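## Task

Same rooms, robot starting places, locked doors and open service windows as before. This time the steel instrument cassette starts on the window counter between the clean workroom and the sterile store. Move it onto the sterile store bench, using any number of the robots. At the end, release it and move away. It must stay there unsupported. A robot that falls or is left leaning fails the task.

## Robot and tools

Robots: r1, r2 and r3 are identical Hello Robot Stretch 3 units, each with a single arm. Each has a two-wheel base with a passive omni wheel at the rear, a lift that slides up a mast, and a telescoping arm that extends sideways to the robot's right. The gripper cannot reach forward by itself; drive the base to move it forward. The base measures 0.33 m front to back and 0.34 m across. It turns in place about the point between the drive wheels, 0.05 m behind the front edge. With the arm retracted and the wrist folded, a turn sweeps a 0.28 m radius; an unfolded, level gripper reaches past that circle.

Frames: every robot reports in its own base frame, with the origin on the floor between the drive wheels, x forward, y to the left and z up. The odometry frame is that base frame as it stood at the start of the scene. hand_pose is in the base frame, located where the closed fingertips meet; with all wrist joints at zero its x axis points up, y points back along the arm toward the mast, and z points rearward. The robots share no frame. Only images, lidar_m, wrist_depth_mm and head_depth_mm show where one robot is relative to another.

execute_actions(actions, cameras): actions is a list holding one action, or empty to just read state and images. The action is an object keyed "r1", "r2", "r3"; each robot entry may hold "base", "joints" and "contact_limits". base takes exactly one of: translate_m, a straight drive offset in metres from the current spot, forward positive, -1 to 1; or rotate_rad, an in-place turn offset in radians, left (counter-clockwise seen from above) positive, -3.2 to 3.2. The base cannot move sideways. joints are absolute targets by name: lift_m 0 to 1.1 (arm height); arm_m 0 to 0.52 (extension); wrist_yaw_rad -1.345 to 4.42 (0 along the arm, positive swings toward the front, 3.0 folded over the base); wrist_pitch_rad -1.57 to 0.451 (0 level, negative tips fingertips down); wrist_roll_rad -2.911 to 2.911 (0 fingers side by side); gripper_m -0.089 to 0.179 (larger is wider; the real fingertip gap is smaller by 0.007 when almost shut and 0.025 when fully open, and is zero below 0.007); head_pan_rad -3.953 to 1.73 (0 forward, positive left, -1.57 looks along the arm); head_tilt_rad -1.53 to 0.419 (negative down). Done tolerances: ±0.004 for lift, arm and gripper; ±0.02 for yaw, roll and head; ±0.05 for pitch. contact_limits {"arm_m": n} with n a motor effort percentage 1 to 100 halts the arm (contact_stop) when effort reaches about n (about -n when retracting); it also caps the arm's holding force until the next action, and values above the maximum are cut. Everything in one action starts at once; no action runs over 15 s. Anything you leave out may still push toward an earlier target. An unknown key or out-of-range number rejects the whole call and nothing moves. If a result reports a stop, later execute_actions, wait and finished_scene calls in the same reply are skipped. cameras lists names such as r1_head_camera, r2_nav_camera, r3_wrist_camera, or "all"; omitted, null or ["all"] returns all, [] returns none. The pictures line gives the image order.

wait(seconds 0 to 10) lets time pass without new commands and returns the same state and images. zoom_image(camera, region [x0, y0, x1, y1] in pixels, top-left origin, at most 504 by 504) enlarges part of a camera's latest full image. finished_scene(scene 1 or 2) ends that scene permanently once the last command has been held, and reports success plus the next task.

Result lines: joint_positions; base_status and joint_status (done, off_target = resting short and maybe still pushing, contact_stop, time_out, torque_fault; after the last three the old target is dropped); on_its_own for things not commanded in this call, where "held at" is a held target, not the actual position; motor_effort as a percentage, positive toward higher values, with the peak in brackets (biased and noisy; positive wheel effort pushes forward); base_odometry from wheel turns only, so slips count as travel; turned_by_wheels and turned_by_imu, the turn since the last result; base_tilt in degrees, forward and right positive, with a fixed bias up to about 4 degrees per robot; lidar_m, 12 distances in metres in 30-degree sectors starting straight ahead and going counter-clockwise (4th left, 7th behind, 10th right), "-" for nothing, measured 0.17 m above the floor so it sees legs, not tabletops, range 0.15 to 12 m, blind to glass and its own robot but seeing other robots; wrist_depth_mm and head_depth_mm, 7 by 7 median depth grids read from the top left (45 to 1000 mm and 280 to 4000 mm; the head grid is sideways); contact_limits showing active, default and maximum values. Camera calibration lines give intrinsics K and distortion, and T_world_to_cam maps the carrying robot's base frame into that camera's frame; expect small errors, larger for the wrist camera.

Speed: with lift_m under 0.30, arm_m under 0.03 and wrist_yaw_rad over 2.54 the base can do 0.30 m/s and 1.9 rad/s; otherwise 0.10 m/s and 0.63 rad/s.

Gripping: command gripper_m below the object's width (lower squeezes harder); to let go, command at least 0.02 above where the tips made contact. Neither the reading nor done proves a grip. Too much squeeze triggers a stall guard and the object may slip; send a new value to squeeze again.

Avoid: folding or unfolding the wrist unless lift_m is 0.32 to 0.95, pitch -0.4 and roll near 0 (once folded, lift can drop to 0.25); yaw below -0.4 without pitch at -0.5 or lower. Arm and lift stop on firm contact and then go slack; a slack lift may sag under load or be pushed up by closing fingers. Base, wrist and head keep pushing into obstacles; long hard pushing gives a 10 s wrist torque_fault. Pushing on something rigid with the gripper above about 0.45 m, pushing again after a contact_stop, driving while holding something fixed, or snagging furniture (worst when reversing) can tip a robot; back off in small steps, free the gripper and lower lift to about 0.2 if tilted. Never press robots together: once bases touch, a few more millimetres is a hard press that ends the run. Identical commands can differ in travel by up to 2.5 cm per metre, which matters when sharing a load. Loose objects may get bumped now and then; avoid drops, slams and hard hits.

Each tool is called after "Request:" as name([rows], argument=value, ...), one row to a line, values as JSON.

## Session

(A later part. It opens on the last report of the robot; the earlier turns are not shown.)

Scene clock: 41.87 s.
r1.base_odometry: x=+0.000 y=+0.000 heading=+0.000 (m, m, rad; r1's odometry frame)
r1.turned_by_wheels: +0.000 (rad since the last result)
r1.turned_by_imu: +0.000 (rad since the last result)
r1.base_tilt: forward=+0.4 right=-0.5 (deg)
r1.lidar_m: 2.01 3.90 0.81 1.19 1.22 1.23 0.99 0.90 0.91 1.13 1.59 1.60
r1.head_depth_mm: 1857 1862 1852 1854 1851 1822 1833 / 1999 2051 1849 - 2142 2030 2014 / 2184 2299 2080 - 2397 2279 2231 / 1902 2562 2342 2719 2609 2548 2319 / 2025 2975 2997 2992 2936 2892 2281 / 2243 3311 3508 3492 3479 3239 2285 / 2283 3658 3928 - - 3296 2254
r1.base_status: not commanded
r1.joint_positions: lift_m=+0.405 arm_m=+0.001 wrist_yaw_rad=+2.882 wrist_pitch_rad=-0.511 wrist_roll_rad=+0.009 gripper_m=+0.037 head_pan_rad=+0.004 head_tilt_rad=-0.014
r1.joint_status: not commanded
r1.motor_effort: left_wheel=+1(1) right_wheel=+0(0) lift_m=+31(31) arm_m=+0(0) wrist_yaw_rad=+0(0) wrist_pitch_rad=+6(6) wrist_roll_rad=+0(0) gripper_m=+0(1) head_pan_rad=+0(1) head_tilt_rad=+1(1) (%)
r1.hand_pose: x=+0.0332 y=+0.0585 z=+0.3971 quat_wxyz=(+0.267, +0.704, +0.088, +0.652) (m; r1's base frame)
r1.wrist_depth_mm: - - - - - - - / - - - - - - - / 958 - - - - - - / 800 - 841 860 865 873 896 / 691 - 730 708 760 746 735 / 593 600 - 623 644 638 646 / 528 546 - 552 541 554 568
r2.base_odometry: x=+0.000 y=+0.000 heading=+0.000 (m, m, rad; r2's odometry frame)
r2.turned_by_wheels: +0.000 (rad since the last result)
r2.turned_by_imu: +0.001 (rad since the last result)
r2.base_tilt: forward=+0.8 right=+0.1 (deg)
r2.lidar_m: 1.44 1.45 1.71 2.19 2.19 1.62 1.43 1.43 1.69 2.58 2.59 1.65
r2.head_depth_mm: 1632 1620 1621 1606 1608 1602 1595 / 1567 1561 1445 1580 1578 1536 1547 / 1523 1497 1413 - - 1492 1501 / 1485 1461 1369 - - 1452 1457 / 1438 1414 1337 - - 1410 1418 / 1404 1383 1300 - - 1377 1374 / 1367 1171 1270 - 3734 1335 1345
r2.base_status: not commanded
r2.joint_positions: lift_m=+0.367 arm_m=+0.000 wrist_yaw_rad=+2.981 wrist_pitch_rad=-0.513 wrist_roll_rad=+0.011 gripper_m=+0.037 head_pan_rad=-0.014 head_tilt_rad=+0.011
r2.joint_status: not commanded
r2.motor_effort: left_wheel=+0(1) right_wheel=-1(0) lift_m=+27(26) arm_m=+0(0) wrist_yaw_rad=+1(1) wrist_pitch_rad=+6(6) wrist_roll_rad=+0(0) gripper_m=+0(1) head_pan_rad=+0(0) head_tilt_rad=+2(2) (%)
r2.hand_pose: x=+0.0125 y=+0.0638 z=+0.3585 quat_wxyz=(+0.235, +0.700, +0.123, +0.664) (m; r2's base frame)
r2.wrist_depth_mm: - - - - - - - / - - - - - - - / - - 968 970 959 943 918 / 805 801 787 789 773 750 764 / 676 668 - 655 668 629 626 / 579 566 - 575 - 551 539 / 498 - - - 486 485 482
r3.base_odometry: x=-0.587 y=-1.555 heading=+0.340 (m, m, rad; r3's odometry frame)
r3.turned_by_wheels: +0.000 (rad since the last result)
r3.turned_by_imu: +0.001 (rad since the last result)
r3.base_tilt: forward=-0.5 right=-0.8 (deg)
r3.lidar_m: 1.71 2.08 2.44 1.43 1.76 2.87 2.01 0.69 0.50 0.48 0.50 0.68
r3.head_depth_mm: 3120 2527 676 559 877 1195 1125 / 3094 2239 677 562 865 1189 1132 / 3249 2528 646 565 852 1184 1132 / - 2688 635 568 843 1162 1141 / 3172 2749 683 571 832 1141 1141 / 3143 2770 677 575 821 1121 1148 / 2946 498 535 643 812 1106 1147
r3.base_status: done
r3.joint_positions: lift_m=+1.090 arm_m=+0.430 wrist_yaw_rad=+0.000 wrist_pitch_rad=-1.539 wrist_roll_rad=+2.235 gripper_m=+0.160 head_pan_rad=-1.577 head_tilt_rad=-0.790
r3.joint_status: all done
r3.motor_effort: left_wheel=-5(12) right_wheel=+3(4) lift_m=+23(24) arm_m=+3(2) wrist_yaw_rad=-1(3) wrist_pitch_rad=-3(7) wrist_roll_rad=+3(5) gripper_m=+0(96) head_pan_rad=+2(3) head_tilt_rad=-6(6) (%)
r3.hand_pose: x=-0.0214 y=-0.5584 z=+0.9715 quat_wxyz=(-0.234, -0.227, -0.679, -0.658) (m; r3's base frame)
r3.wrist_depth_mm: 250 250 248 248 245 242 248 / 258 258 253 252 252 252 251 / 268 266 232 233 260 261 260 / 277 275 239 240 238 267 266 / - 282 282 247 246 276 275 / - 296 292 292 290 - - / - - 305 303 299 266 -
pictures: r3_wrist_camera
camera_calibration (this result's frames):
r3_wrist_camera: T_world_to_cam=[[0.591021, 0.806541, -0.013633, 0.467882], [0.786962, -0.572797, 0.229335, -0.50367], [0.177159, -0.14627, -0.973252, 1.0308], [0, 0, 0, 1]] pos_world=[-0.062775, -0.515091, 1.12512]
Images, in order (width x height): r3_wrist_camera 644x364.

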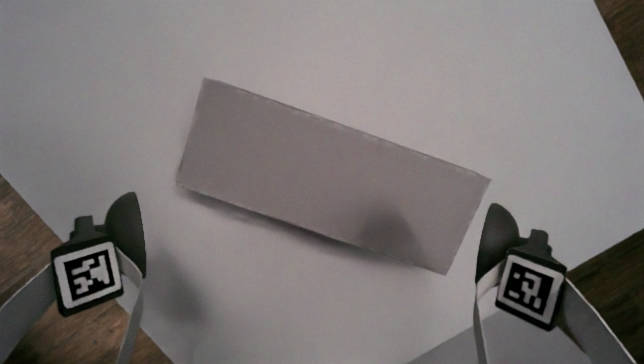

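Request:
execute_actions([
  {"r3":{"joints":{"wrist_roll_rad":0.97,"arm_m":0.415}}},
], cameras=[])

Request:
execute_actions([
  {"r3":{"joints":{"lift_m":1.003}}},
], cameras=["r3_wrist_camera"])

Request:
execute_actions([
  {"r3":{"joints":{"gripper_m":0.02}}},
], cameras=[])

Request:
execute_actions([
  {"r3":{"joints":{"lift_m":1.09}}},
], cameras=[])

Request:
execute_actions([
  {"r3":{"joints":{"arm_m":0.0,"head_pan_rad":1.57,"head_tilt_rad":-0.4}}},
], cameras=["r3_wrist_camera","r3_nav_camera"])

Scene clock: 48.90 s.
r1.base_odometry: x=+0.000 y=+0.000 heading=+0.000 (m, m, rad; r1's odometry frame)
r1.turned_by_wheels: +0.000 (rad since the last result)
r1.turned_by_imu: +0.000 (rad since the last result)
r1.base_tilt: forward=+0.4 right=-0.5 (deg)
r1.lidar_m: 2.01 3.89 0.81 1.19 1.22 1.23 0.98 0.90 0.91 1.12 1.60 1.60
r1.head_depth_mm: 1851 1859 1853 1856 1859 1843 1810 / 2013 2020 1843 - 2118 2048 2053 / 2197 2284 2090 - 2377 2255 2214 / 1912 2573 2363 2643 2645 2558 2333 / 2010 2997 2962 2952 2930 2931 2267 / 2242 3275 3438 3555 3507 3254 2294 / 2271 3689 3985 - 3966 3277 2254
r1.base_status: not commanded
r1.joint_positions: lift_m=+0.405 arm_m=+0.001 wrist_yaw_rad=+2.882 wrist_pitch_rad=-0.511 wrist_roll_rad=+0.009 gripper_m=+0.037 head_pan_rad=+0.004 head_tilt_rad=-0.014
r1.joint_status: not commanded
r1.motor_effort: left_wheel=+0(0) right_wheel=+0(0) lift_m=+31(31) arm_m=+0(0) wrist_yaw_rad=+1(0) wrist_pitch_rad=+6(6) wrist_roll_rad=+0(0) gripper_m=-1(0) head_pan_rad=+0(1) head_tilt_rad=+0(1) (%)
r1.hand_pose: x=+0.0332 y=+0.0585 z=+0.3971 quat_wxyz=(+0.267, +0.704, +0.088, +0.652) (m; r1's base frame)
r1.wrist_depth_mm: - - - - - - - / - - - - - - - / 952 - - - - - - / 818 - 834 854 859 894 903 / 694 - 721 726 747 739 748 / 606 591 - 620 649 633 634 / 529 540 - 547 535 564 564
r2.base_odometry: x=+0.000 y=+0.000 heading=+0.000 (m, m, rad; r2's odometry frame)
r2.turned_by_wheels: +0.000 (rad since the last result)
r2.turned_by_imu: +0.000 (rad since the last result)
r2.base_tilt: forward=+0.8 right=-0.1 (deg)
r2.lidar_m: 1.45 1.45 1.71 2.19 2.19 1.62 1.43 1.43 1.69 2.58 2.59 1.65
r2.head_depth_mm: 1621 1630 1611 1610 1609 1607 1590 / 1573 1563 1446 1577 1580 1536 1555 / 1530 1505 1411 - - 1487 1503 / 1486 1462 1369 - - 1452 1456 / 1437 1422 1338 - - 1402 1419 / 1408 1380 1307 - - 1375 1381 / 1367 1174 1271 - 3797 1338 1341
r2.base_status: not commanded
r2.joint_positions: lift_m=+0.367 arm_m=+0.000 wrist_yaw_rad=+2.981 wrist_pitch_rad=-0.513 wrist_roll_rad=+0.011 gripper_m=+0.037 head_pan_rad=-0.014 head_tilt_rad=+0.011
r2.joint_status: not commanded
r2.motor_effort: left_wheel=+0(0) right_wheel=-1(0) lift_m=+26(27) arm_m=+0(0) wrist_yaw_rad=+1(1) wrist_pitch_rad=+6(6) wrist_roll_rad=+0(0) gripper_m=+1(0) head_pan_rad=+0(0) head_tilt_rad=+2(2) (%)
r2.hand_pose: x=+0.0125 y=+0.0638 z=+0.3585 quat_wxyz=(+0.235, +0.700, +0.123, +0.664) (m; r2's base frame)
r2.wrist_depth_mm: - - - - - - - / - - - - - - - / - 999 987 976 939 945 935 / 810 793 791 780 767 764 738 / 667 665 - 648 672 637 620 / 580 572 - 567 - 551 545 / 501 - - - 483 486 483
r3.base_odometry: x=-0.587 y=-1.555 heading=+0.340 (m, m, rad; r3's odometry frame)
r3.turned_by_wheels: +0.000 (rad since the last result)
r3.turned_by_imu: +0.001 (rad since the last result)
r3.base_tilt: forward=-0.4 right=-0.7 (deg)
r3.lidar_m: 1.71 2.09 2.43 1.43 1.75 2.86 2.01 0.70 0.50 0.48 0.50 0.68
r3.head_depth_mm: 3122 2523 674 559 876 1191 1126 / 3086 2240 678 563 864 1192 1130 / 3169 2674 634 566 853 1182 1139 / - 2702 636 569 842 1161 1140 / 3198 2727 694 572 830 1144 1145 / 3136 2734 677 575 822 1123 1146 / 2935 499 534 643 812 1101 1148
r3.base_status: not commanded
r3.joint_positions: lift_m=+1.090 arm_m=+0.415 wrist_yaw_rad=+0.000 wrist_pitch_rad=-1.541 wrist_roll_rad=+0.977 gripper_m=+0.160 head_pan_rad=-1.577 head_tilt_rad=-0.790
r3.joint_status: all done
r3.motor_effort: left_wheel=-5(4) right_wheel=+3(3) lift_m=+23(23) arm_m=-3(2) wrist_yaw_rad=+1(0) wrist_pitch_rad=-3(3) wrist_roll_rad=-4(4) gripper_m=+0(1) head_pan_rad=+3(3) head_tilt_rad=-6(6) (%)
r3.hand_pose: x=-0.0216 y=-0.5436 z=+0.9715 quat_wxyz=(+0.210, +0.204, -0.686, -0.666) (m; r3's base frame)
r3.wrist_depth_mm: - 252 251 248 249 249 247 / 263 260 258 226 256 255 254 / 268 268 266 232 262 263 260 / 276 274 273 239 271 271 269 / 285 282 281 248 278 273 276 / - 293 291 254 285 - - / - 273 300 299 297 298 -
pictures: none
No camera images: the call's "cameras" was empty. Leave "cameras" out to get every camera's image.

Scene clock: 50.53 s.
r1.base_odometry: x=+0.000 y=+0.000 heading=+0.000 (m, m, rad; r1's odometry frame)
r1.turned_by_wheels: +0.000 (rad since the last result)
r1.turned_by_imu: +0.000 (rad since the last result)
r1.base_tilt: forward=+0.4 right=-0.5 (deg)
r1.lidar_m: 2.01 3.90 0.81 1.19 1.22 1.23 0.98 0.90 0.91 1.13 1.59 1.60
r1.head_depth_mm: 1842 1854 1848 1835 1833 1847 1843 / 2023 2053 1856 - 2141 2015 2021 / 2179 2286 2070 - 2400 2270 2180 / 1913 2596 2357 2694 2604 2559 2329 / 2025 2904 3001 2955 2958 2858 2312 / 2242 3332 3507 3486 3527 3319 2278 / 2238 3645 3940 - - 3261 2248
r1.base_status: not commanded
r1.joint_positions: lift_m=+0.405 arm_m=+0.001 wrist_yaw_rad=+2.882 wrist_pitch_rad=-0.511 wrist_roll_rad=+0.009 gripper_m=+0.037 head_pan_rad=+0.004 head_tilt_rad=-0.014
r1.joint_status: not commanded
r1.motor_effort: left_wheel=+0(0) right_wheel=+0(0) lift_m=+31(31) arm_m=+0(0) wrist_yaw_rad=+0(0) wrist_pitch_rad=+6(6) wrist_roll_rad=+0(0) gripper_m=+0(0) head_pan_rad=+0(1) head_tilt_rad=+1(2) (%)
r1.hand_pose: x=+0.0332 y=+0.0585 z=+0.3971 quat_wxyz=(+0.267, +0.704, +0.088, +0.652) (m; r1's base frame)
r1.wrist_depth_mm: - - - - - - - / - - - - - - - / 942 - - - - - - / 810 - 843 846 859 876 912 / 694 - 723 720 754 733 739 / 596 594 - 625 645 637 641 / 529 538 - 553 541 557 561
r2.base_odometry: x=+0.000 y=+0.000 heading=+0.000 (m, m, rad; r2's odometry frame)
r2.turned_by_wheels: +0.000 (rad since the last result)
r2.turned_by_imu: +0.000 (rad since the last result)
r2.base_tilt: forward=+0.8 right=+0.1 (deg)
r2.lidar_m: 1.45 1.45 1.71 2.19 2.19 1.62 1.43 1.43 1.68 2.58 2.59 1.65
r2.head_depth_mm: 1618 1618 1621 1597 1608 1604 1605 / 1582 1567 1447 1589 1573 1547 1544 / 1529 1501 1397 - - 1493 1505 / 1481 1465 1377 - - 1452 1457 / 1444 1422 1337 - - 1415 1412 / 1403 1386 1303 - - 1379 1383 / 1366 1174 1267 - 3779 1336 1343
r2.base_status: not commanded
r2.joint_positions: lift_m=+0.367 arm_m=+0.000 wrist_yaw_rad=+2.981 wrist_pitch_rad=-0.513 wrist_roll_rad=+0.011 gripper_m=+0.037 head_pan_rad=-0.014 head_tilt_rad=+0.011
r2.joint_status: not commanded
r2.motor_effort: left_wheel=+0(0) right_wheel=+1(0) lift_m=+27(27) arm_m=+0(0) wrist_yaw_rad=+1(1) wrist_pitch_rad=+6(6) wrist_roll_rad=+1(0) gripper_m=+0(1) head_pan_rad=+0(0) head_tilt_rad=+3(2) (%)
r2.hand_pose: x=+0.0125 y=+0.0638 z=+0.3585 quat_wxyz=(+0.235, +0.700, +0.123, +0.664) (m; r2's base frame)
r2.wrist_depth_mm: - - - - - - - / - - - - - - - / - - 974 976 965 946 928 / 822 811 788 770 780 751 752 / 674 663 - 657 666 637 632 / 578 574 - 573 - 549 549 / 513 - - - 488 478 476
r3.base_odometry: x=-0.587 y=-1.555 heading=+0.340 (m, m, rad; r3's odometry frame)
r3.turned_by_wheels: +0.000 (rad since the last result)
r3.turned_by_imu: +0.000 (rad since the last result)
r3.base_tilt: forward=-0.5 right=-0.8 (deg)
r3.lidar_m: 1.71 2.09 2.44 1.43 1.76 2.86 2.00 0.69 0.50 0.48 0.50 0.68
r3.head_depth_mm: - 2540 676 558 876 1190 1126 / 3109 2224 678 561 865 1193 1129 / 3244 2577 650 565 855 1185 1132 / - - 637 569 842 1162 1142 / 3136 2744 693 571 832 1142 1149 / 3150 2753 676 576 822 1125 1151 / 2925 498 534 643 812 1102 1154
r3.base_status: not commanded
r3.joint_positions: lift_m=+1.003 arm_m=+0.415 wrist_yaw_rad=+0.000 wrist_pitch_rad=-1.542 wrist_roll_rad=+0.977 gripper_m=+0.160 head_pan_rad=-1.577 head_tilt_rad=-0.790
r3.joint_status: all done
r3.motor_effort: left_wheel=-4(4) right_wheel=+3(3) lift_m=+13(19) arm_m=-3(3) wrist_yaw_rad=-1(0) wrist_pitch_rad=-2(2) wrist_roll_rad=-4(4) gripper_m=+0(0) head_pan_rad=+2(3) head_tilt_rad=-7(6) (%)
r3.hand_pose: x=-0.0216 y=-0.5435 z=+0.8852 quat_wxyz=(+0.210, +0.204, -0.686, -0.667) (m; r3's base frame)
r3.wrist_depth_mm: 171 170 141 138 165 168 167 / 175 175 145 143 171 172 171 / 180 180 149 147 176 178 176 / 186 186 153 151 181 182 182 / 191 191 157 156 186 185 186 / - 197 163 160 193 - 192 / 204 204 168 165 199 200 199
pictures: r3_wrist_camera
camera_calibration (this result's frames):
r3_wrist_camera: T_world_to_cam=[[-0.585015, 0.810951, -0.0107602, 0.429228], [0.794158, 0.575491, 0.195252, 0.179193], [0.164532, 0.10568, -0.980694, 1.09232], [0, 0, 0, 1]] pos_world=[-0.0709246, -0.566643, 1.04086]
Images, in order (width x height): r3_wrist_camera 644x364.

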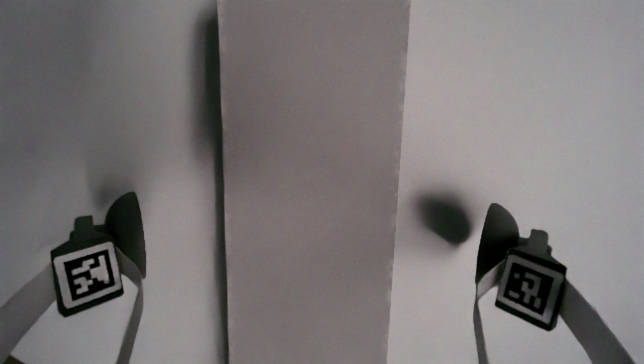

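Scene clock: 52.43 s.
r1.base_odometry: x=+0.000 y=+0.000 heading=+0.000 (m, m, rad; r1's odometry frame)
r1.turned_by_wheels: +0.000 (rad since the last result)
r1.turned_by_imu: +0.000 (rad since the last result)
r1.base_tilt: forward=+0.4 right=-0.5 (deg)
r1.lidar_m: 2.02 3.90 0.81 1.19 1.22 1.23 0.98 0.90 0.91 1.12 1.59 1.60
r1.head_depth_mm: 1853 1859 1860 1836 1849 1844 1819 / 2008 2058 1861 - 2120 2048 2026 / 2208 2277 2089 - 2387 2256 2215 / 1915 2594 2364 2661 2602 2568 2297 / 2038 2953 2954 2989 2965 2885 2243 / 2262 3265 3532 3452 3533 3307 2275 / 2279 3626 3901 3953 3985 3303 2248
r1.base_status: not commanded
r1.joint_positions: lift_m=+0.405 arm_m=+0.001 wrist_yaw_rad=+2.882 wrist_pitch_rad=-0.511 wrist_roll_rad=+0.009 gripper_m=+0.037 head_pan_rad=+0.004 head_tilt_rad=-0.014
r1.joint_status: not commanded
r1.motor_effort: left_wheel=+0(0) right_wheel=+0(0) lift_m=+31(31) arm_m=-1(1) wrist_yaw_rad=+0(1) wrist_pitch_rad=+6(6) wrist_roll_rad=+0(0) gripper_m=-1(1) head_pan_rad=-1(1) head_tilt_rad=+1(1) (%)
r1.hand_pose: x=+0.0332 y=+0.0585 z=+0.3971 quat_wxyz=(+0.267, +0.704, +0.088, +0.652) (m; r1's base frame)
r1.wrist_depth_mm: - - - - - - - / - - - - - - - / 942 - - - - - - / 804 - 841 850 869 891 897 / 693 - 734 714 744 739 750 / 602 595 - 626 658 630 636 / 527 542 - 546 542 559 564
r2.base_odometry: x=+0.000 y=+0.000 heading=+0.000 (m, m, rad; r2's odometry frame)
r2.turned_by_wheels: +0.000 (rad since the last result)
r2.turned_by_imu: +0.000 (rad since the last result)
r2.base_tilt: forward=+0.8 right=+0.1 (deg)
r2.lidar_m: 1.45 1.45 1.71 2.19 2.20 1.62 1.43 1.43 1.68 2.58 2.58 1.65
r2.head_depth_mm: 1617 1622 1613 1610 1598 1601 1601 / 1583 1562 1456 1581 1579 1548 1547 / 1524 1499 1413 - - 1481 1508 / 1478 1471 1377 - - 1455 1460 / 1439 1415 1327 - - 1413 1412 / 1412 1386 1302 - - 1377 1372 / 1368 1172 1271 - 3831 1341 1346
r2.base_status: not commanded
r2.joint_positions: lift_m=+0.367 arm_m=+0.000 wrist_yaw_rad=+2.981 wrist_pitch_rad=-0.513 wrist_roll_rad=+0.011 gripper_m=+0.037 head_pan_rad=-0.014 head_tilt_rad=+0.011
r2.joint_status: not commanded
r2.motor_effort: left_wheel=+0(0) right_wheel=+0(1) lift_m=+28(27) arm_m=+0(0) wrist_yaw_rad=+1(0) wrist_pitch_rad=+6(6) wrist_roll_rad=+0(1) gripper_m=+0(1) head_pan_rad=+0(0) head_tilt_rad=+2(2) (%)
r2.hand_pose: x=+0.0125 y=+0.0638 z=+0.3585 quat_wxyz=(+0.235, +0.700, +0.123, +0.664) (m; r2's base frame)
r2.wrist_depth_mm: - - - - - - - / - - - - - - - / - 982 981 950 950 943 927 / 835 813 776 776 765 748 749 / 671 657 - 661 663 644 638 / 580 575 - 574 - 548 546 / 499 - - - 481 484 481
r3.base_odometry: x=-0.587 y=-1.555 heading=+0.340 (m, m, rad; r3's odometry frame)
r3.turned_by_wheels: +0.000 (rad since the last result)
r3.turned_by_imu: +0.000 (rad since the last result)
r3.base_tilt: forward=-0.5 right=-0.6 (deg)
r3.lidar_m: 1.71 2.09 2.44 1.43 1.76 2.85 2.00 0.69 0.50 0.48 0.50 0.68
r3.head_depth_mm: - 2523 675 559 876 1193 1126 / 3113 2243 678 561 865 1192 1133 / 3284 2544 648 566 853 1183 1138 / - - 619 569 843 1161 1140 / 3143 2712 693 571 832 1139 1144 / 3140 2767 677 575 824 1120 1153 / 2960 497 533 642 812 1107 1152
r3.base_status: not commanded
r3.joint_positions: lift_m=+1.003 arm_m=+0.415 wrist_yaw_rad=+0.000 wrist_pitch_rad=-1.542 wrist_roll_rad=+0.976 gripper_m=+0.021 head_pan_rad=-1.577 head_tilt_rad=-0.790
r3.joint_status: all done
r3.motor_effort: left_wheel=-4(4) right_wheel=+3(3) lift_m=+14(14) arm_m=-3(3) wrist_yaw_rad=+0(0) wrist_pitch_rad=-2(2) wrist_roll_rad=-3(4) gripper_m=-23(100) head_pan_rad=+2(2) head_tilt_rad=-7(6) (%)
r3.hand_pose: x=-0.0216 y=-0.5435 z=+0.8851 quat_wxyz=(+0.211, +0.204, -0.685, -0.666) (m; r3's base frame)
r3.wrist_depth_mm: 171 169 140 138 166 167 166 / 175 175 144 141 170 172 171 / 180 180 149 146 176 177 176 / 186 185 152 150 180 181 181 / 191 191 155 154 154 186 187 / 197 196 161 159 159 192 192 / 203 204 199 165 199 198 198
pictures: none
No camera images: the call's "cameras" was empty. Leave "cameras" out to get every camera's image.

Scene clock: 54.07 s.
r1.base_odometry: x=+0.000 y=+0.000 heading=+0.000 (m, m, rad; r1's odometry frame)
r1.turned_by_wheels: +0.000 (rad since the last result)
r1.turned_by_imu: +0.000 (rad since the last result)
r1.base_tilt: forward=+0.3 right=-0.5 (deg)
r1.lidar_m: 2.01 3.87 0.81 1.19 1.22 1.23 0.98 0.90 0.91 1.12 1.60 1.60
r1.head_depth_mm: 1839 1862 1839 1847 1841 1848 1844 / 2014 2064 1864 - 2116 2028 2030 / 2168 2305 2080 - 2381 2283 2202 / 1925 2581 2367 2677 2648 2577 2333 / 2016 2969 2981 3003 2933 2934 2281 / 2253 3260 3496 3457 3497 3204 2263 / 2265 3531 3966 3965 - 3260 2255
r1.base_status: not commanded
r1.joint_positions: lift_m=+0.405 arm_m=+0.001 wrist_yaw_rad=+2.882 wrist_pitch_rad=-0.511 wrist_roll_rad=+0.009 gripper_m=+0.037 head_pan_rad=+0.004 head_tilt_rad=-0.014
r1.joint_status: not commanded
r1.motor_effort: left_wheel=+0(0) right_wheel=+0(0) lift_m=+31(31) arm_m=+0(1) wrist_yaw_rad=+0(1) wrist_pitch_rad=+6(6) wrist_roll_rad=+0(0) gripper_m=-1(0) head_pan_rad=+0(0) head_tilt_rad=+1(1) (%)
r1.hand_pose: x=+0.0332 y=+0.0585 z=+0.3971 quat_wxyz=(+0.267, +0.704, +0.088, +0.652) (m; r1's base frame)
r1.wrist_depth_mm: - - - - - - - / - - - - - - - / 949 - - - - - - / 810 - 833 852 860 896 891 / 681 - 726 719 749 742 754 / 597 595 - 613 642 634 641 / 527 542 - 550 541 555 560
r2.base_odometry: x=+0.000 y=+0.000 heading=+0.000 (m, m, rad; r2's odometry frame)
r2.turned_by_wheels: +0.000 (rad since the last result)
r2.turned_by_imu: +0.000 (rad since the last result)
r2.base_tilt: forward=+0.8 right=+0.1 (deg)
r2.lidar_m: 1.45 1.45 1.72 2.19 2.20 1.62 1.43 1.43 1.68 2.58 2.59 1.64
r2.head_depth_mm: 1624 1621 1617 1612 1608 1607 1595 / 1565 1563 1454 1580 1573 1535 1552 / 1531 1518 1413 - 1653 1493 1503 / 1480 1465 1373 - - 1461 1460 / 1441 1427 1333 - - 1412 1418 / 1400 1378 1306 - - 1381 1381 / 1369 1178 1269 - 3790 1330 1346
r2.base_status: not commanded
r2.joint_positions: lift_m=+0.367 arm_m=+0.000 wrist_yaw_rad=+2.981 wrist_pitch_rad=-0.513 wrist_roll_rad=+0.011 gripper_m=+0.037 head_pan_rad=-0.014 head_tilt_rad=+0.011
r2.joint_status: not commanded
r2.motor_effort: left_wheel=+0(1) right_wheel=+0(0) lift_m=+26(26) arm_m=+0(0) wrist_yaw_rad=+1(1) wrist_pitch_rad=+6(6) wrist_roll_rad=+0(0) gripper_m=+1(0) head_pan_rad=+0(0) head_tilt_rad=+2(2) (%)
r2.hand_pose: x=+0.0125 y=+0.0638 z=+0.3585 quat_wxyz=(+0.235, +0.700, +0.123, +0.664) (m; r2's base frame)
r2.wrist_depth_mm: - - - - - - - / - - - - - - - / - - 988 986 940 928 931 / 817 803 795 783 776 757 746 / 679 663 - 650 662 643 631 / 572 573 - 576 - 550 540 / 507 - - - 490 486 485
r3.base_odometry: x=-0.587 y=-1.555 heading=+0.340 (m, m, rad; r3's odometry frame)
r3.turned_by_wheels: +0.000 (rad since the last result)
r3.turned_by_imu: +0.000 (rad since the last result)
r3.base_tilt: forward=-0.5 right=-0.6 (deg)
r3.lidar_m: 1.71 2.09 2.43 1.44 1.75 2.86 2.00 0.69 0.50 0.48 0.50 0.68
r3.head_depth_mm: 3112 2552 675 559 877 1189 1129 / 3109 2244 678 562 864 1191 1132 / 3221 2696 664 565 854 1179 1135 / - 2606 556 569 846 1163 1143 / 3224 2735 633 571 833 1142 1143 / 3131 2752 675 575 821 1120 1147 / 2946 498 534 642 812 1103 1153
r3.base_status: not commanded
r3.joint_positions: lift_m=+1.090 arm_m=+0.415 wrist_yaw_rad=+0.000 wrist_pitch_rad=-1.542 wrist_roll_rad=+0.976 gripper_m=+0.021 head_pan_rad=-1.577 head_tilt_rad=-0.790
r3.joint_status: all done
r3.motor_effort: left_wheel=-5(4) right_wheel=+3(2) lift_m=+25(27) arm_m=-3(3) wrist_yaw_rad=+0(1) wrist_pitch_rad=-3(3) wrist_roll_rad=-3(3) gripper_m=-23(23) head_pan_rad=+3(2) head_tilt_rad=-6(6) (%)
r3.hand_pose: x=-0.0216 y=-0.5435 z=+0.9714 quat_wxyz=(+0.211, +0.204, -0.685, -0.666) (m; r3's base frame)
r3.wrist_depth_mm: - 250 139 138 246 248 246 / 263 258 144 142 252 257 253 / 266 264 148 146 258 262 260 / 275 275 152 150 266 269 268 / 287 282 155 155 154 277 276 / - 291 162 160 159 284 - / - 280 291 164 295 298 -
pictures: none
No camera images: the call's "cameras" was empty. Leave "cameras" out to get every camera's image.

Scene clock: 58.30 s.
r1.base_odometry: x=+0.000 y=+0.000 heading=+0.000 (m, m, rad; r1's odometry frame)
r1.turned_by_wheels: +0.000 (rad since the last result)
r1.turned_by_imu: +0.000 (rad since the last result)
r1.base_tilt: forward=+0.4 right=-0.5 (deg)
r1.lidar_m: 2.01 3.89 0.81 1.19 1.22 1.23 0.99 0.90 0.91 1.12 1.59 1.60
r1.head_depth_mm: 1851 1846 1848 1859 1845 1867 1842 / 1997 2041 1860 - 2124 2021 2014 / 2169 2313 2064 - 2350 2264 2211 / 1927 2585 2351 2697 2631 2616 2329 / 2035 2955 2942 2943 2931 2944 2286 / 2239 3315 3465 3456 3494 3213 2278 / 2316 3661 3910 - - 3278 2268
r1.base_status: not commanded
r1.joint_positions: lift_m=+0.405 arm_m=+0.001 wrist_yaw_rad=+2.882 wrist_pitch_rad=-0.511 wrist_roll_rad=+0.009 gripper_m=+0.037 head_pan_rad=+0.004 head_tilt_rad=-0.014
r1.joint_status: not commanded
r1.motor_effort: left_wheel=+0(1) right_wheel=+0(0) lift_m=+31(31) arm_m=-1(1) wrist_yaw_rad=+0(0) wrist_pitch_rad=+6(6) wrist_roll_rad=+0(0) gripper_m=+0(0) head_pan_rad=+0(0) head_tilt_rad=+1(0) (%)
r1.hand_pose: x=+0.0332 y=+0.0585 z=+0.3971 quat_wxyz=(+0.267, +0.704, +0.088, +0.652) (m; r1's base frame)
r1.wrist_depth_mm: - - - - - - - / - - - - - - - / 961 - - - - - - / 811 - 838 858 868 896 890 / 696 - 734 732 750 744 751 / 598 591 - 620 653 640 646 / 540 541 - 551 539 560 564
r2.base_odometry: x=+0.000 y=+0.000 heading=+0.000 (m, m, rad; r2's odometry frame)
r2.turned_by_wheels: +0.000 (rad since the last result)
r2.turned_by_imu: +0.000 (rad since the last result)
r2.base_tilt: forward=+0.9 right=+0.1 (deg)
r2.lidar_m: 1.45 1.45 1.71 2.19 2.19 1.62 1.43 1.43 1.69 2.58 2.58 1.64
r2.head_depth_mm: 1619 1629 1615 1610 1600 1599 1588 / 1575 1570 1451 1583 1583 1547 1547 / 1543 1508 1408 - - 1497 1503 / 1482 1466 1376 2229 2233 1454 1462 / 1440 1422 1333 - - 1416 1422 / 1395 1375 1298 - - 1377 1376 / 1365 1170 1261 - 3844 1331 1341
r2.base_status: not commanded
r2.joint_positions: lift_m=+0.367 arm_m=+0.000 wrist_yaw_rad=+2.981 wrist_pitch_rad=-0.513 wrist_roll_rad=+0.011 gripper_m=+0.037 head_pan_rad=-0.014 head_tilt_rad=+0.011
r2.joint_status: not commanded
r2.motor_effort: left_wheel=+0(0) right_wheel=+0(0) lift_m=+27(27) arm_m=+0(0) wrist_yaw_rad=+0(0) wrist_pitch_rad=+6(6) wrist_roll_rad=+0(0) gripper_m=+0(0) head_pan_rad=+0(0) head_tilt_rad=+3(2) (%)
r2.hand_pose: x=+0.0125 y=+0.0638 z=+0.3585 quat_wxyz=(+0.235, +0.700, +0.123, +0.664) (m; r2's base frame)
r2.wrist_depth_mm: - - - - - - - / - - - - - - - / - - 972 975 956 947 930 / 818 805 778 786 773 748 761 / 677 659 - 649 667 643 623 / 571 570 - 582 - 549 542 / 501 - - - 489 486 484
r3.base_odometry: x=-0.587 y=-1.555 heading=+0.340 (m, m, rad; r3's odometry frame)
r3.turned_by_wheels: +0.000 (rad since the last result)
r3.turned_by_imu: +0.001 (rad since the last result)
r3.base_tilt: forward=-0.5 right=-0.8 (deg)
r3.lidar_m: 1.71 2.09 2.44 1.43 1.76 2.87 2.01 0.69 0.50 0.48 0.50 0.68
r3.head_depth_mm: 2040 2213 2414 2588 2106 1635 1338 / 2025 2210 2357 2552 1955 1648 1348 / 2020 2197 2020 2336 2129 1660 1353 / 2013 2171 2048 2331 2159 1669 1360 / 1991 2163 2102 2348 2189 1675 1372 / 1989 2145 2260 2302 2184 1699 1377 / 1989 2148 2245 2526 2203 1701 1419
r3.base_status: not commanded
r3.joint_positions: lift_m=+1.090 arm_m=+0.000 wrist_yaw_rad=+0.000 wrist_pitch_rad=-1.542 wrist_roll_rad=+0.975 gripper_m=+0.021 head_pan_rad=+1.563 head_tilt_rad=-0.408
r3.joint_status: all done
r3.motor_effort: left_wheel=-5(4) right_wheel=+2(3) lift_m=+25(25) arm_m=-3(3) wrist_yaw_rad=-1(0) wrist_pitch_rad=-2(2) wrist_roll_rad=-3(3) gripper_m=-23(23) head_pan_rad=+2(35) head_tilt_rad=+6(37) (%)
r3.hand_pose: x=-0.0216 y=-0.1285 z=+0.9714 quat_wxyz=(+0.211, +0.204, -0.685, -0.666) (m; r3's base frame)
r3.wrist_depth_mm: 255 557 140 138 - - - / 263 642 144 142 - - - / 287 787 148 146 146 - - / 649 - 152 150 151 - - / 743 - 155 154 154 - - / 953 - 161 159 159 - - / - - - 164 - - -
pictures: r3_nav_camera (sideways: a quarter turn counterclockwise sets it upright), r3_wrist_camera
camera_calibration (this result's frames):
r3_nav_camera: T_world_to_cam=[[-0.00461492, 0.399413, 0.916759, -1.1513], [0.999958, -0.00539457, 0.00738405, 0.0362711], [0.00789481, 0.916755, -0.399372, 0.477544], [0, 0, 0, 1]] pos_world=[-0.0453529, 0.0222475, 1.24591]
r3_wrist_camera: T_world_to_cam=[[-0.586733, 0.809709, -0.0107733, 0.0934374], [0.792948, 0.577185, 0.19517, -0.0761858], [0.164249, 0.10597, -0.98071, 1.13304], [0, 0, 0, 1]] pos_world=[-0.0708662, -0.151752, 1.12706]
Images, in order (width x height): r3_nav_camera 672x504, r3_wrist_camera 644x364.

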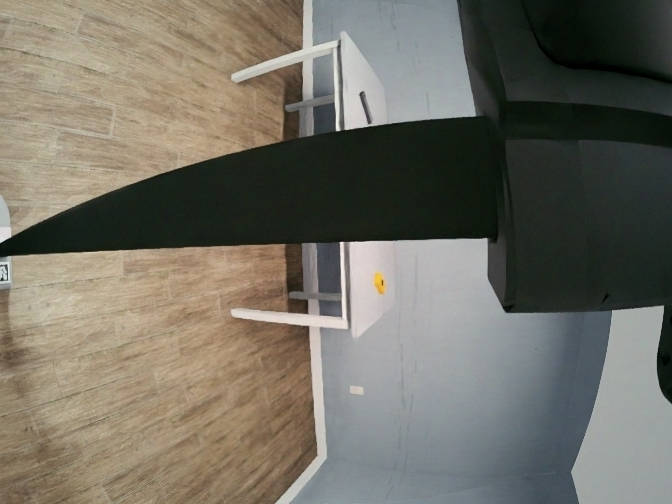

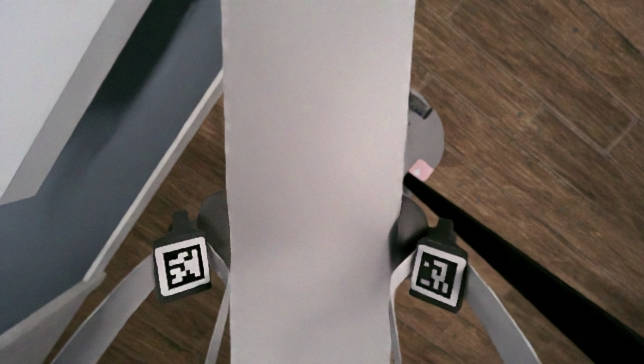

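Request:
execute_actions([
  {"r3":{"base":{"rotate_rad":1.56},"joints":{"head_pan_rad":-1.57,"head_tilt_rad":-0.7}}},
], cameras=[])

Request:
execute_actions([
  {"r3":{"base":{"translate_m":0.93}}},
], cameras=[])

Request:
execute_actions([
  {"r3":{"base":{"rotate_rad":1.56}}},
], cameras=[])

Request:
execute_actions([
  {"r3":{"base":{"translate_m":0.3},"joints":{"arm_m":0.51}}},
], cameras=["r3_nav_camera"])

Scene clock: 66.53 s.
r1.base_odometry: x=+0.000 y=+0.000 heading=+0.000 (m, m, rad; r1's odometry frame)
r1.turned_by_wheels: +0.000 (rad since the last result)
r1.turned_by_imu: +0.000 (rad since the last result)
r1.base_tilt: forward=+0.3 right=-0.5 (deg)
r1.lidar_m: 2.01 3.88 0.81 1.19 1.22 1.23 0.99 0.90 0.91 1.12 1.59 1.60
r1.head_depth_mm: 1839 1842 1832 1832 1853 1835 1842 / 2008 2042 1868 - 2128 2036 2040 / 2184 2277 2095 - 2349 2277 2202 / 1914 2576 2381 2650 2604 2542 2298 / 2033 2972 2993 2969 2942 2888 2287 / 2265 3302 3461 3488 3483 3280 2270 / 2257 3569 3954 - - 3248 2260
r1.base_status: not commanded
r1.joint_positions: lift_m=+0.405 arm_m=+0.001 wrist_yaw_rad=+2.882 wrist_pitch_rad=-0.511 wrist_roll_rad=+0.009 gripper_m=+0.037 head_pan_rad=+0.004 head_tilt_rad=-0.014
r1.joint_status: not commanded
r1.motor_effort: left_wheel=+0(0) right_wheel=+0(0) lift_m=+31(31) arm_m=+0(1) wrist_yaw_rad=+0(0) wrist_pitch_rad=+5(6) wrist_roll_rad=+0(0) gripper_m=+0(0) head_pan_rad=+0(0) head_tilt_rad=+1(1) (%)
r1.hand_pose: x=+0.0332 y=+0.0585 z=+0.3971 quat_wxyz=(+0.267, +0.704, +0.088, +0.652) (m; r1's base frame)
r1.wrist_depth_mm: - - - - - - - / - - - - - - - / 959 - - - - - - / 818 - 852 864 852 874 895 / 691 - 727 730 738 737 735 / 594 594 - 614 648 643 645 / 527 540 - 546 538 557 562
r2.base_odometry: x=+0.000 y=+0.000 heading=+0.000 (m, m, rad; r2's odometry frame)
r2.turned_by_wheels: +0.000 (rad since the last result)
r2.turned_by_imu: +0.000 (rad since the last result)
r2.base_tilt: forward=+0.7 right=+0.2 (deg)
r2.lidar_m: 1.45 1.45 1.71 2.19 2.20 1.62 1.43 1.43 1.69 2.58 2.59 1.65
r2.head_depth_mm: 1624 1626 1612 1613 1610 1604 1593 / 1580 1556 1463 1583 1577 1539 1554 / 1528 1509 1408 - - 1495 1500 / 1473 1464 1367 - - 1448 1466 / 1447 1420 1337 - - 1419 1414 / 1395 1377 1300 - - 1378 1377 / 1367 1173 1272 - 3800 1339 1347
r2.base_status: not commanded
r2.joint_positions: lift_m=+0.367 arm_m=+0.000 wrist_yaw_rad=+2.981 wrist_pitch_rad=-0.513 wrist_roll_rad=+0.011 gripper_m=+0.037 head_pan_rad=-0.014 head_tilt_rad=+0.011
r2.joint_status: not commanded
r2.motor_effort: left_wheel=+0(0) right_wheel=-1(0) lift_m=+26(27) arm_m=+0(0) wrist_yaw_rad=+0(0) wrist_pitch_rad=+6(6) wrist_roll_rad=+0(0) gripper_m=-1(0) head_pan_rad=+0(0) head_tilt_rad=+3(2) (%)
r2.hand_pose: x=+0.0125 y=+0.0638 z=+0.3585 quat_wxyz=(+0.235, +0.700, +0.123, +0.664) (m; r2's base frame)
r2.wrist_depth_mm: - - - - - - - / - - - - - - - / 995 - 993 983 955 945 933 / 814 802 791 782 765 762 753 / 678 681 - 654 673 641 628 / 573 572 - 576 - 547 548 / 504 - - - 481 483 483
r3.base_odometry: x=-0.587 y=-1.555 heading=+1.900 (m, m, rad; r3's odometry frame)
r3.turned_by_wheels: +1.560 (rad since the last result)
r3.turned_by_imu: +1.587 (rad since the last result)
r3.base_tilt: forward=-0.4 right=-0.7 (deg)
r3.lidar_m: 1.44 1.75 2.87 2.04 0.70 0.50 0.48 0.50 0.67 1.69 2.09 2.44
r3.head_depth_mm: - - - - - - - / - - - - - - - / - - - - - - - / 1767 2004 2250 1928 1688 - - / 1756 1979 2236 1940 1649 1335 1200 / 1751 1967 2265 1966 1608 1367 1182 / 1736 1958 2248 1982 1625 1377 1187
r3.base_status: done
r3.joint_positions: lift_m=+1.090 arm_m=+0.000 wrist_yaw_rad=+0.000 wrist_pitch_rad=-1.542 wrist_roll_rad=+0.975 gripper_m=+0.021 head_pan_rad=-1.563 head_tilt_rad=-0.691
r3.joint_status: all done
r3.motor_effort: left_wheel=-5(12) right_wheel=+3(8) lift_m=+25(25) arm_m=-3(3) wrist_yaw_rad=+0(0) wrist_pitch_rad=-2(2) wrist_roll_rad=-3(3) gripper_m=-23(23) head_pan_rad=-2(32) head_tilt_rad=-5(34) (%)
r3.hand_pose: x=-0.0216 y=-0.1285 z=+0.9714 quat_wxyz=(+0.211, +0.204, -0.685, -0.666) (m; r3's base frame)
r3.wrist_depth_mm: - - 140 138 881 833 624 / - - 144 142 - - 750 / - - 148 146 146 - 944 / - - 152 150 151 - - / - - 154 154 153 - - / - - 161 159 159 - - / - - - 164 - - -
pictures: none
No camera images: the call's "cameras" was empty. Leave "cameras" out to get every camera's image.

Scene clock: 77.07 s.
r1.base_odometry: x=+0.000 y=+0.000 heading=+0.000 (m, m, rad; r1's odometry frame)
r1.turned_by_wheels: +0.000 (rad since the last result)
r1.turned_by_imu: +0.001 (rad since the last result)
r1.base_tilt: forward=+0.3 right=-0.5 (deg)
r1.lidar_m: 2.01 3.89 0.81 1.19 1.22 1.23 0.99 0.90 0.91 1.12 1.59 1.60
r1.head_depth_mm: 1861 1857 1867 1853 1843 1834 1838 / 2017 2039 1857 - 2132 2003 2026 / 2183 2288 2091 - 2384 2289 2211 / 1939 2573 2364 2662 2623 2538 2310 / 2021 2952 2994 2963 2959 2923 2303 / 2239 3299 3539 3496 3527 3233 2280 / 2258 3593 3865 - 3977 3285 2280
r1.base_status: not commanded
r1.joint_positions: lift_m=+0.405 arm_m=+0.001 wrist_yaw_rad=+2.882 wrist_pitch_rad=-0.511 wrist_roll_rad=+0.009 gripper_m=+0.037 head_pan_rad=+0.004 head_tilt_rad=-0.014
r1.joint_status: not commanded
r1.motor_effort: left_wheel=+1(0) right_wheel=+0(0) lift_m=+31(31) arm_m=+0(1) wrist_yaw_rad=+0(0) wrist_pitch_rad=+6(6) wrist_roll_rad=+0(0) gripper_m=-1(1) head_pan_rad=-1(1) head_tilt_rad=+1(1) (%)
r1.hand_pose: x=+0.0332 y=+0.0585 z=+0.3971 quat_wxyz=(+0.267, +0.704, +0.088, +0.652) (m; r1's base frame)
r1.wrist_depth_mm: - - - - - - - / - - - - - - - / 959 - - - - - - / 800 - 843 868 884 873 894 / 683 - 739 723 746 735 740 / 599 602 - 620 653 629 648 / 526 542 - 546 537 554 561
r2.base_odometry: x=+0.000 y=+0.000 heading=+0.000 (m, m, rad; r2's odometry frame)
r2.turned_by_wheels: +0.000 (rad since the last result)
r2.turned_by_imu: +0.001 (rad since the last result)
r2.base_tilt: forward=+0.8 right=+0.1 (deg)
r2.lidar_m: 1.45 1.45 1.71 2.19 2.19 1.62 1.43 1.43 1.69 2.58 2.59 1.65
r2.head_depth_mm: 1623 1622 1609 1614 1604 1606 1596 / 1578 1568 1460 1577 1567 1542 1546 / 1525 1506 1411 - - 1493 1511 / 1485 1460 1365 - - 1460 1459 / 1435 1420 1336 - - 1411 1418 / 1400 1387 1303 - - 1380 1380 / 1362 1176 1267 - 3776 1328 1341
r2.base_status: not commanded
r2.joint_positions: lift_m=+0.367 arm_m=+0.000 wrist_yaw_rad=+2.981 wrist_pitch_rad=-0.513 wrist_roll_rad=+0.011 gripper_m=+0.037 head_pan_rad=-0.014 head_tilt_rad=+0.011
r2.joint_status: not commanded
r2.motor_effort: left_wheel=+1(1) right_wheel=-1(1) lift_m=+27(27) arm_m=+0(0) wrist_yaw_rad=+1(1) wrist_pitch_rad=+6(6) wrist_roll_rad=+0(0) gripper_m=+0(1) head_pan_rad=+0(0) head_tilt_rad=+2(3) (%)
r2.hand_pose: x=+0.0125 y=+0.0638 z=+0.3585 quat_wxyz=(+0.235, +0.700, +0.123, +0.664) (m; r2's base frame)
r2.wrist_depth_mm: - - - - - - - / - - - - - - - / - - 994 956 944 951 926 / 796 808 787 776 763 763 761 / 684 668 - 647 663 628 635 / 570 574 - 583 - 554 547 / 501 - - - 486 483 479
r3.base_odometry: x=-0.887 y=-0.675 heading=+1.900 (m, m, rad; r3's odometry frame)
r3.turned_by_wheels: +0.000 (rad since the last result)
r3.turned_by_imu: +0.000 (rad since the last result)
r3.base_tilt: forward=-0.4 right=-0.8 (deg)
r3.lidar_m: 1.11 1.15 1.18 2.77 2.06 1.48 1.42 1.46 1.94 2.00 2.05 0.56
r3.head_depth_mm: - - - - - - - / - - - - - - - / - - - - - - - / 1752 1970 2235 1943 1684 - - / 1752 1962 2224 1948 1649 1330 1202 / 1724 1955 2247 1958 1609 1371 1182 / 1717 1939 2239 1966 1617 1371 1191
r3.base_status: done
r3.joint_positions: lift_m=+1.090 arm_m=+0.000 wrist_yaw_rad=+0.000 wrist_pitch_rad=-1.542 wrist_roll_rad=+0.975 gripper_m=+0.021 head_pan_rad=-1.563 head_tilt_rad=-0.691
r3.joint_status: not commanded
r3.motor_effort: left_wheel=-5(6) right_wheel=+3(8) lift_m=+25(25) arm_m=-3(3) wrist_yaw_rad=+0(1) wrist_pitch_rad=-2(2) wrist_roll_rad=-3(3) gripper_m=-23(23) head_pan_rad=-3(3) head_tilt_rad=-5(6) (%)
r3.hand_pose: x=-0.0216 y=-0.1285 z=+0.9714 quat_wxyz=(+0.211, +0.204, -0.685, -0.666) (m; r3's base frame)
r3.wrist_depth_mm: - - 140 138 - - - / - - 144 142 - - - / - - 149 145 146 - - / - - 152 150 150 - - / - - 155 155 153 - - / - 775 161 159 159 - - / 574 - - 164 - - -
pictures: none
No camera images: the call's "cameras" was empty. Leave "cameras" out to get every camera's image.

Scene clock: 80.50 s.
r1.base_odometry: x=+0.000 y=+0.000 heading=+0.000 (m, m, rad; r1's odometry frame)
r1.turned_by_wheels: +0.000 (rad since the last result)
r1.turned_by_imu: +0.000 (rad since the last result)
r1.base_tilt: forward=+0.4 right=-0.5 (deg)
r1.lidar_m: 2.01 3.89 0.81 1.19 1.22 1.23 0.98 0.90 0.90 1.12 1.59 1.60
r1.head_depth_mm: 1846 1881 1842 1844 1842 1850 1843 / 2007 2067 1864 - 2130 2034 2016 / 2176 2251 2085 - 2371 2277 2192 / 1919 2585 2361 2692 2652 2579 2306 / 2025 2980 2950 2962 2949 2908 2271 / 2251 3244 3458 3503 3476 3281 2279 / 2238 3628 3941 3929 - 3283 2246
r1.base_status: not commanded
r1.joint_positions: lift_m=+0.405 arm_m=+0.001 wrist_yaw_rad=+2.882 wrist_pitch_rad=-0.511 wrist_roll_rad=+0.009 gripper_m=+0.037 head_pan_rad=+0.004 head_tilt_rad=-0.014
r1.joint_status: not commanded
r1.motor_effort: left_wheel=+0(1) right_wheel=+0(0) lift_m=+32(31) arm_m=-1(1) wrist_yaw_rad=+1(0) wrist_pitch_rad=+6(6) wrist_roll_rad=+0(0) gripper_m=+0(1) head_pan_rad=+0(0) head_tilt_rad=+1(1) (%)
r1.hand_pose: x=+0.0332 y=+0.0585 z=+0.3971 quat_wxyz=(+0.267, +0.704, +0.088, +0.652) (m; r1's base frame)
r1.wrist_depth_mm: - - - - - - - / - - - - - - - / 939 - - - - - - / 804 - 838 859 863 871 905 / 688 - 723 721 747 734 742 / 601 594 - 613 652 632 637 / 533 542 - 552 545 554 560
r2.base_odometry: x=+0.000 y=+0.000 heading=+0.000 (m, m, rad; r2's odometry frame)
r2.turned_by_wheels: +0.000 (rad since the last result)
r2.turned_by_imu: +0.000 (rad since the last result)
r2.base_tilt: forward=+0.9 right=+0.1 (deg)
r2.lidar_m: 1.45 1.45 1.71 2.19 2.20 1.62 1.43 1.43 1.69 2.58 2.59 1.65
r2.head_depth_mm: 1621 1637 1610 1618 1607 1602 1593 / 1570 1559 1449 1579 1585 1541 1546 / 1528 1501 1405 - - 1487 1503 / 1491 1461 1370 - - 1451 1454 / 1443 1416 1336 - - 1417 1423 / 1400 1379 1294 - - 1378 1384 / 1361 1177 1270 - 3793 1336 1340
r2.base_status: not commanded
r2.joint_positions: lift_m=+0.367 arm_m=+0.000 wrist_yaw_rad=+2.981 wrist_pitch_rad=-0.513 wrist_roll_rad=+0.011 gripper_m=+0.037 head_pan_rad=-0.014 head_tilt_rad=+0.011
r2.joint_status: not commanded
r2.motor_effort: left_wheel=+0(0) right_wheel=+0(0) lift_m=+27(27) arm_m=+0(0) wrist_yaw_rad=+1(1) wrist_pitch_rad=+6(6) wrist_roll_rad=+0(0) gripper_m=+0(1) head_pan_rad=+0(0) head_tilt_rad=+3(2) (%)
r2.hand_pose: x=+0.0125 y=+0.0638 z=+0.3585 quat_wxyz=(+0.235, +0.700, +0.123, +0.664) (m; r2's base frame)
r2.wrist_depth_mm: - - - - - - - / - - - - - - - / - 994 983 976 960 936 926 / 813 807 784 774 769 754 740 / 672 669 - 659 662 634 630 / 576 571 - 574 - 551 549 / 500 - - - 488 479 484
r3.base_odometry: x=-0.887 y=-0.675 heading=-2.824 (m, m, rad; r3's odometry frame)
r3.turned_by_wheels: +1.560 (rad since the last result)
r3.turned_by_imu: +1.586 (rad since the last result)
r3.base_tilt: forward=-0.5 right=-0.7 (deg)
r3.lidar_m: 2.77 2.08 1.48 1.42 1.46 1.93 2.00 2.05 0.55 1.11 1.14 1.18
r3.head_depth_mm: - - - - - - - / - - - - - - - / - - - - - - - / 1212 1346 1004 788 683 - - / 1203 1343 1013 792 671 1337 1201 / 1200 1356 1020 798 691 1366 1185 / 1187 1350 1024 803 694 1370 1187
r3.base_status: done
r3.joint_positions: lift_m=+1.090 arm_m=+0.000 wrist_yaw_rad=+0.000 wrist_pitch_rad=-1.542 wrist_roll_rad=+0.975 gripper_m=+0.021 head_pan_rad=-1.563 head_tilt_rad=-0.691
r3.joint_status: not commanded
r3.motor_effort: left_wheel=-5(12) right_wheel=+4(8) lift_m=+24(24) arm_m=-3(3) wrist_yaw_rad=+0(1) wrist_pitch_rad=-2(2) wrist_roll_rad=-3(3) gripper_m=-23(23) head_pan_rad=-2(2) head_tilt_rad=-6(6) (%)
r3.hand_pose: x=-0.0216 y=-0.1285 z=+0.9714 quat_wxyz=(+0.211, +0.204, -0.685, -0.666) (m; r3's base frame)
r3.wrist_depth_mm: 352 - 140 138 - - - / - - 144 142 - - - / - - 148 146 146 - - / - - 152 150 151 - - / - - 155 154 154 - - / - - 161 159 159 - - / - - - 164 - - -
pictures: none
No camera images: the call's "cameras" was empty. Leave "cameras" out to get every camera's image.

Scene clock: 85.43 s.
r1.base_odometry: x=+0.000 y=+0.000 heading=+0.000 (m, m, rad; r1's odometry frame)
r1.turned_by_wheels: +0.000 (rad since the last result)
r1.turned_by_imu: +0.000 (rad since the last result)
r1.base_tilt: forward=+0.4 right=-0.5 (deg)
r1.lidar_m: 2.01 3.88 0.81 1.19 1.22 1.23 0.98 0.90 0.91 1.13 1.59 1.60
r1.head_depth_mm: 1852 1846 1853 1876 1855 1840 1819 / 2030 2025 1862 - 2125 2021 2044 / 2195 2285 2080 - 2384 2303 2206 / 1906 2599 2355 2677 2641 2589 2301 / 2007 2967 2975 2939 2908 2928 2311 / 2233 3243 3416 3466 3481 3264 2269 / 2243 3582 3936 3941 - 3227 2276
r1.base_status: not commanded
r1.joint_positions: lift_m=+0.405 arm_m=+0.001 wrist_yaw_rad=+2.882 wrist_pitch_rad=-0.511 wrist_roll_rad=+0.009 gripper_m=+0.037 head_pan_rad=+0.004 head_tilt_rad=-0.014
r1.joint_status: not commanded
r1.motor_effort: left_wheel=+0(0) right_wheel=+0(0) lift_m=+31(31) arm_m=+0(1) wrist_yaw_rad=+0(0) wrist_pitch_rad=+6(6) wrist_roll_rad=+0(0) gripper_m=+0(0) head_pan_rad=+0(0) head_tilt_rad=+1(1) (%)
r1.hand_pose: x=+0.0332 y=+0.0585 z=+0.3971 quat_wxyz=(+0.267, +0.704, +0.088, +0.652) (m; r1's base frame)
r1.wrist_depth_mm: - - - - - - - / - - - - - - - / 960 - - - - - - / 812 - 837 862 879 875 892 / 685 - 734 718 771 737 745 / 599 595 - 609 643 641 648 / 532 540 - 550 543 563 561
r2.base_odometry: x=+0.000 y=+0.000 heading=+0.000 (m, m, rad; r2's odometry frame)
r2.turned_by_wheels: +0.000 (rad since the last result)
r2.turned_by_imu: +0.000 (rad since the last result)
r2.base_tilt: forward=+0.9 right=-0.1 (deg)
r2.lidar_m: 1.45 1.45 1.71 2.19 2.19 1.62 1.43 1.43 1.69 2.59 2.58 1.64
r2.head_depth_mm: 1629 1617 1618 1618 1599 1599 1585 / 1572 1558 1451 1599 1583 1546 1552 / 1525 1500 1413 - - 1489 1503 / 1488 1471 1371 - - 1449 1455 / 1448 1429 1333 - - 1410 1420 / 1395 1384 1306 - - 1373 1381 / 1365 1172 1265 - 3773 1336 1344
r2.base_status: not commanded
r2.joint_positions: lift_m=+0.367 arm_m=+0.000 wrist_yaw_rad=+2.981 wrist_pitch_rad=-0.513 wrist_roll_rad=+0.011 gripper_m=+0.037 head_pan_rad=-0.014 head_tilt_rad=+0.011
r2.joint_status: not commanded
r2.motor_effort: left_wheel=+0(0) right_wheel=+0(1) lift_m=+28(27) arm_m=+0(0) wrist_yaw_rad=+0(1) wrist_pitch_rad=+6(6) wrist_roll_rad=+0(0) gripper_m=+0(0) head_pan_rad=+0(0) head_tilt_rad=+2(2) (%)
r2.hand_pose: x=+0.0125 y=+0.0638 z=+0.3585 quat_wxyz=(+0.235, +0.700, +0.123, +0.664) (m; r2's base frame)
r2.wrist_depth_mm: - - - - - - - / - - - - - - - / - 994 975 955 949 927 919 / 804 805 798 787 763 765 755 / 680 671 - 654 664 641 620 / 581 581 - 580 - 548 542 / 503 - - - 482 488 478
r3.base_odometry: x=-1.172 y=-0.768 heading=-2.824 (m, m, rad; r3's odometry frame)
r3.turned_by_wheels: +0.000 (rad since the last result)
r3.turned_by_imu: -0.001 (rad since the last result)
r3.base_tilt: forward=-0.4 right=-0.7 (deg)
r3.lidar_m: 2.47 2.08 1.49 1.42 1.47 1.94 2.30 0.76 1.15 1.10 1.14 0.90
r3.head_depth_mm: 1224 1337 977 769 687 1332 1159 / 1214 1354 984 775 692 1337 1165 / 1190 1345 920 781 679 1345 1165 / - 1362 655 786 682 1352 1171 / 1197 1333 938 793 687 1360 1179 / 1186 1347 1017 798 673 1368 1182 / 1178 1336 1033 804 676 1373 1186
r3.base_status: done
r3.joint_positions: lift_m=+1.090 arm_m=+0.510 wrist_yaw_rad=+0.000 wrist_pitch_rad=-1.542 wrist_roll_rad=+0.975 gripper_m=+0.021 head_pan_rad=-1.563 head_tilt_rad=-0.691
r3.joint_status: all done
r3.motor_effort: left_wheel=-4(7) right_wheel=+3(7) lift_m=+25(24) arm_m=+3(4) wrist_yaw_rad=-1(0) wrist_pitch_rad=-2(2) wrist_roll_rad=-3(3) gripper_m=-22(23) head_pan_rad=-2(2) head_tilt_rad=-6(5) (%)
r3.hand_pose: x=-0.0216 y=-0.6378 z=+0.9714 quat_wxyz=(+0.211, +0.204, -0.685, -0.666) (m; r3's base frame)
r3.wrist_depth_mm: 348 347 140 138 338 344 340 / 361 359 144 142 348 352 351 / 366 367 148 146 355 365 362 / 381 384 153 150 370 372 - / 389 391 155 154 155 381 - / 403 400 161 159 159 - - / 420 417 410 164 412 - -
pictures: r3_nav_camera (sideways: a quarter turn counterclockwise sets it upright)
camera_calibration (this result's frames):
r3_nav_camera: T_world_to_cam=[[0.012554, -0.639426, 0.76875, -0.958396], [-0.999908, -0.0119132, 0.00641978, 0.0497283], [0.00505331, -0.768761, -0.639517, 0.790011], [0, 0, 0, 1]] pos_world=[0.0577632, -0.00490159, 1.24167]
Images, in order (width x height): r3_nav_camera 672x504.

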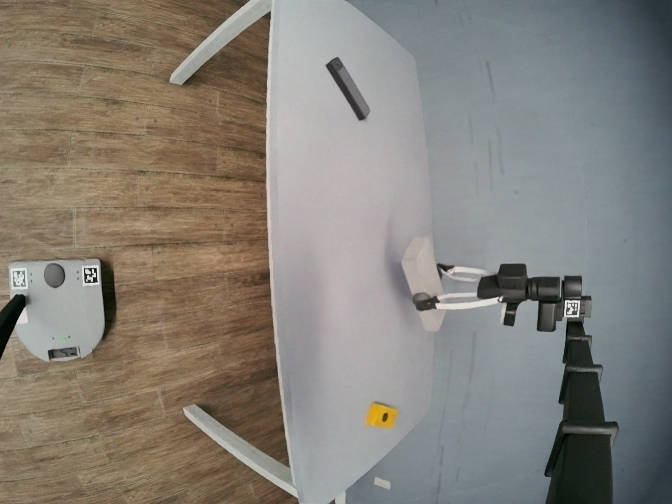

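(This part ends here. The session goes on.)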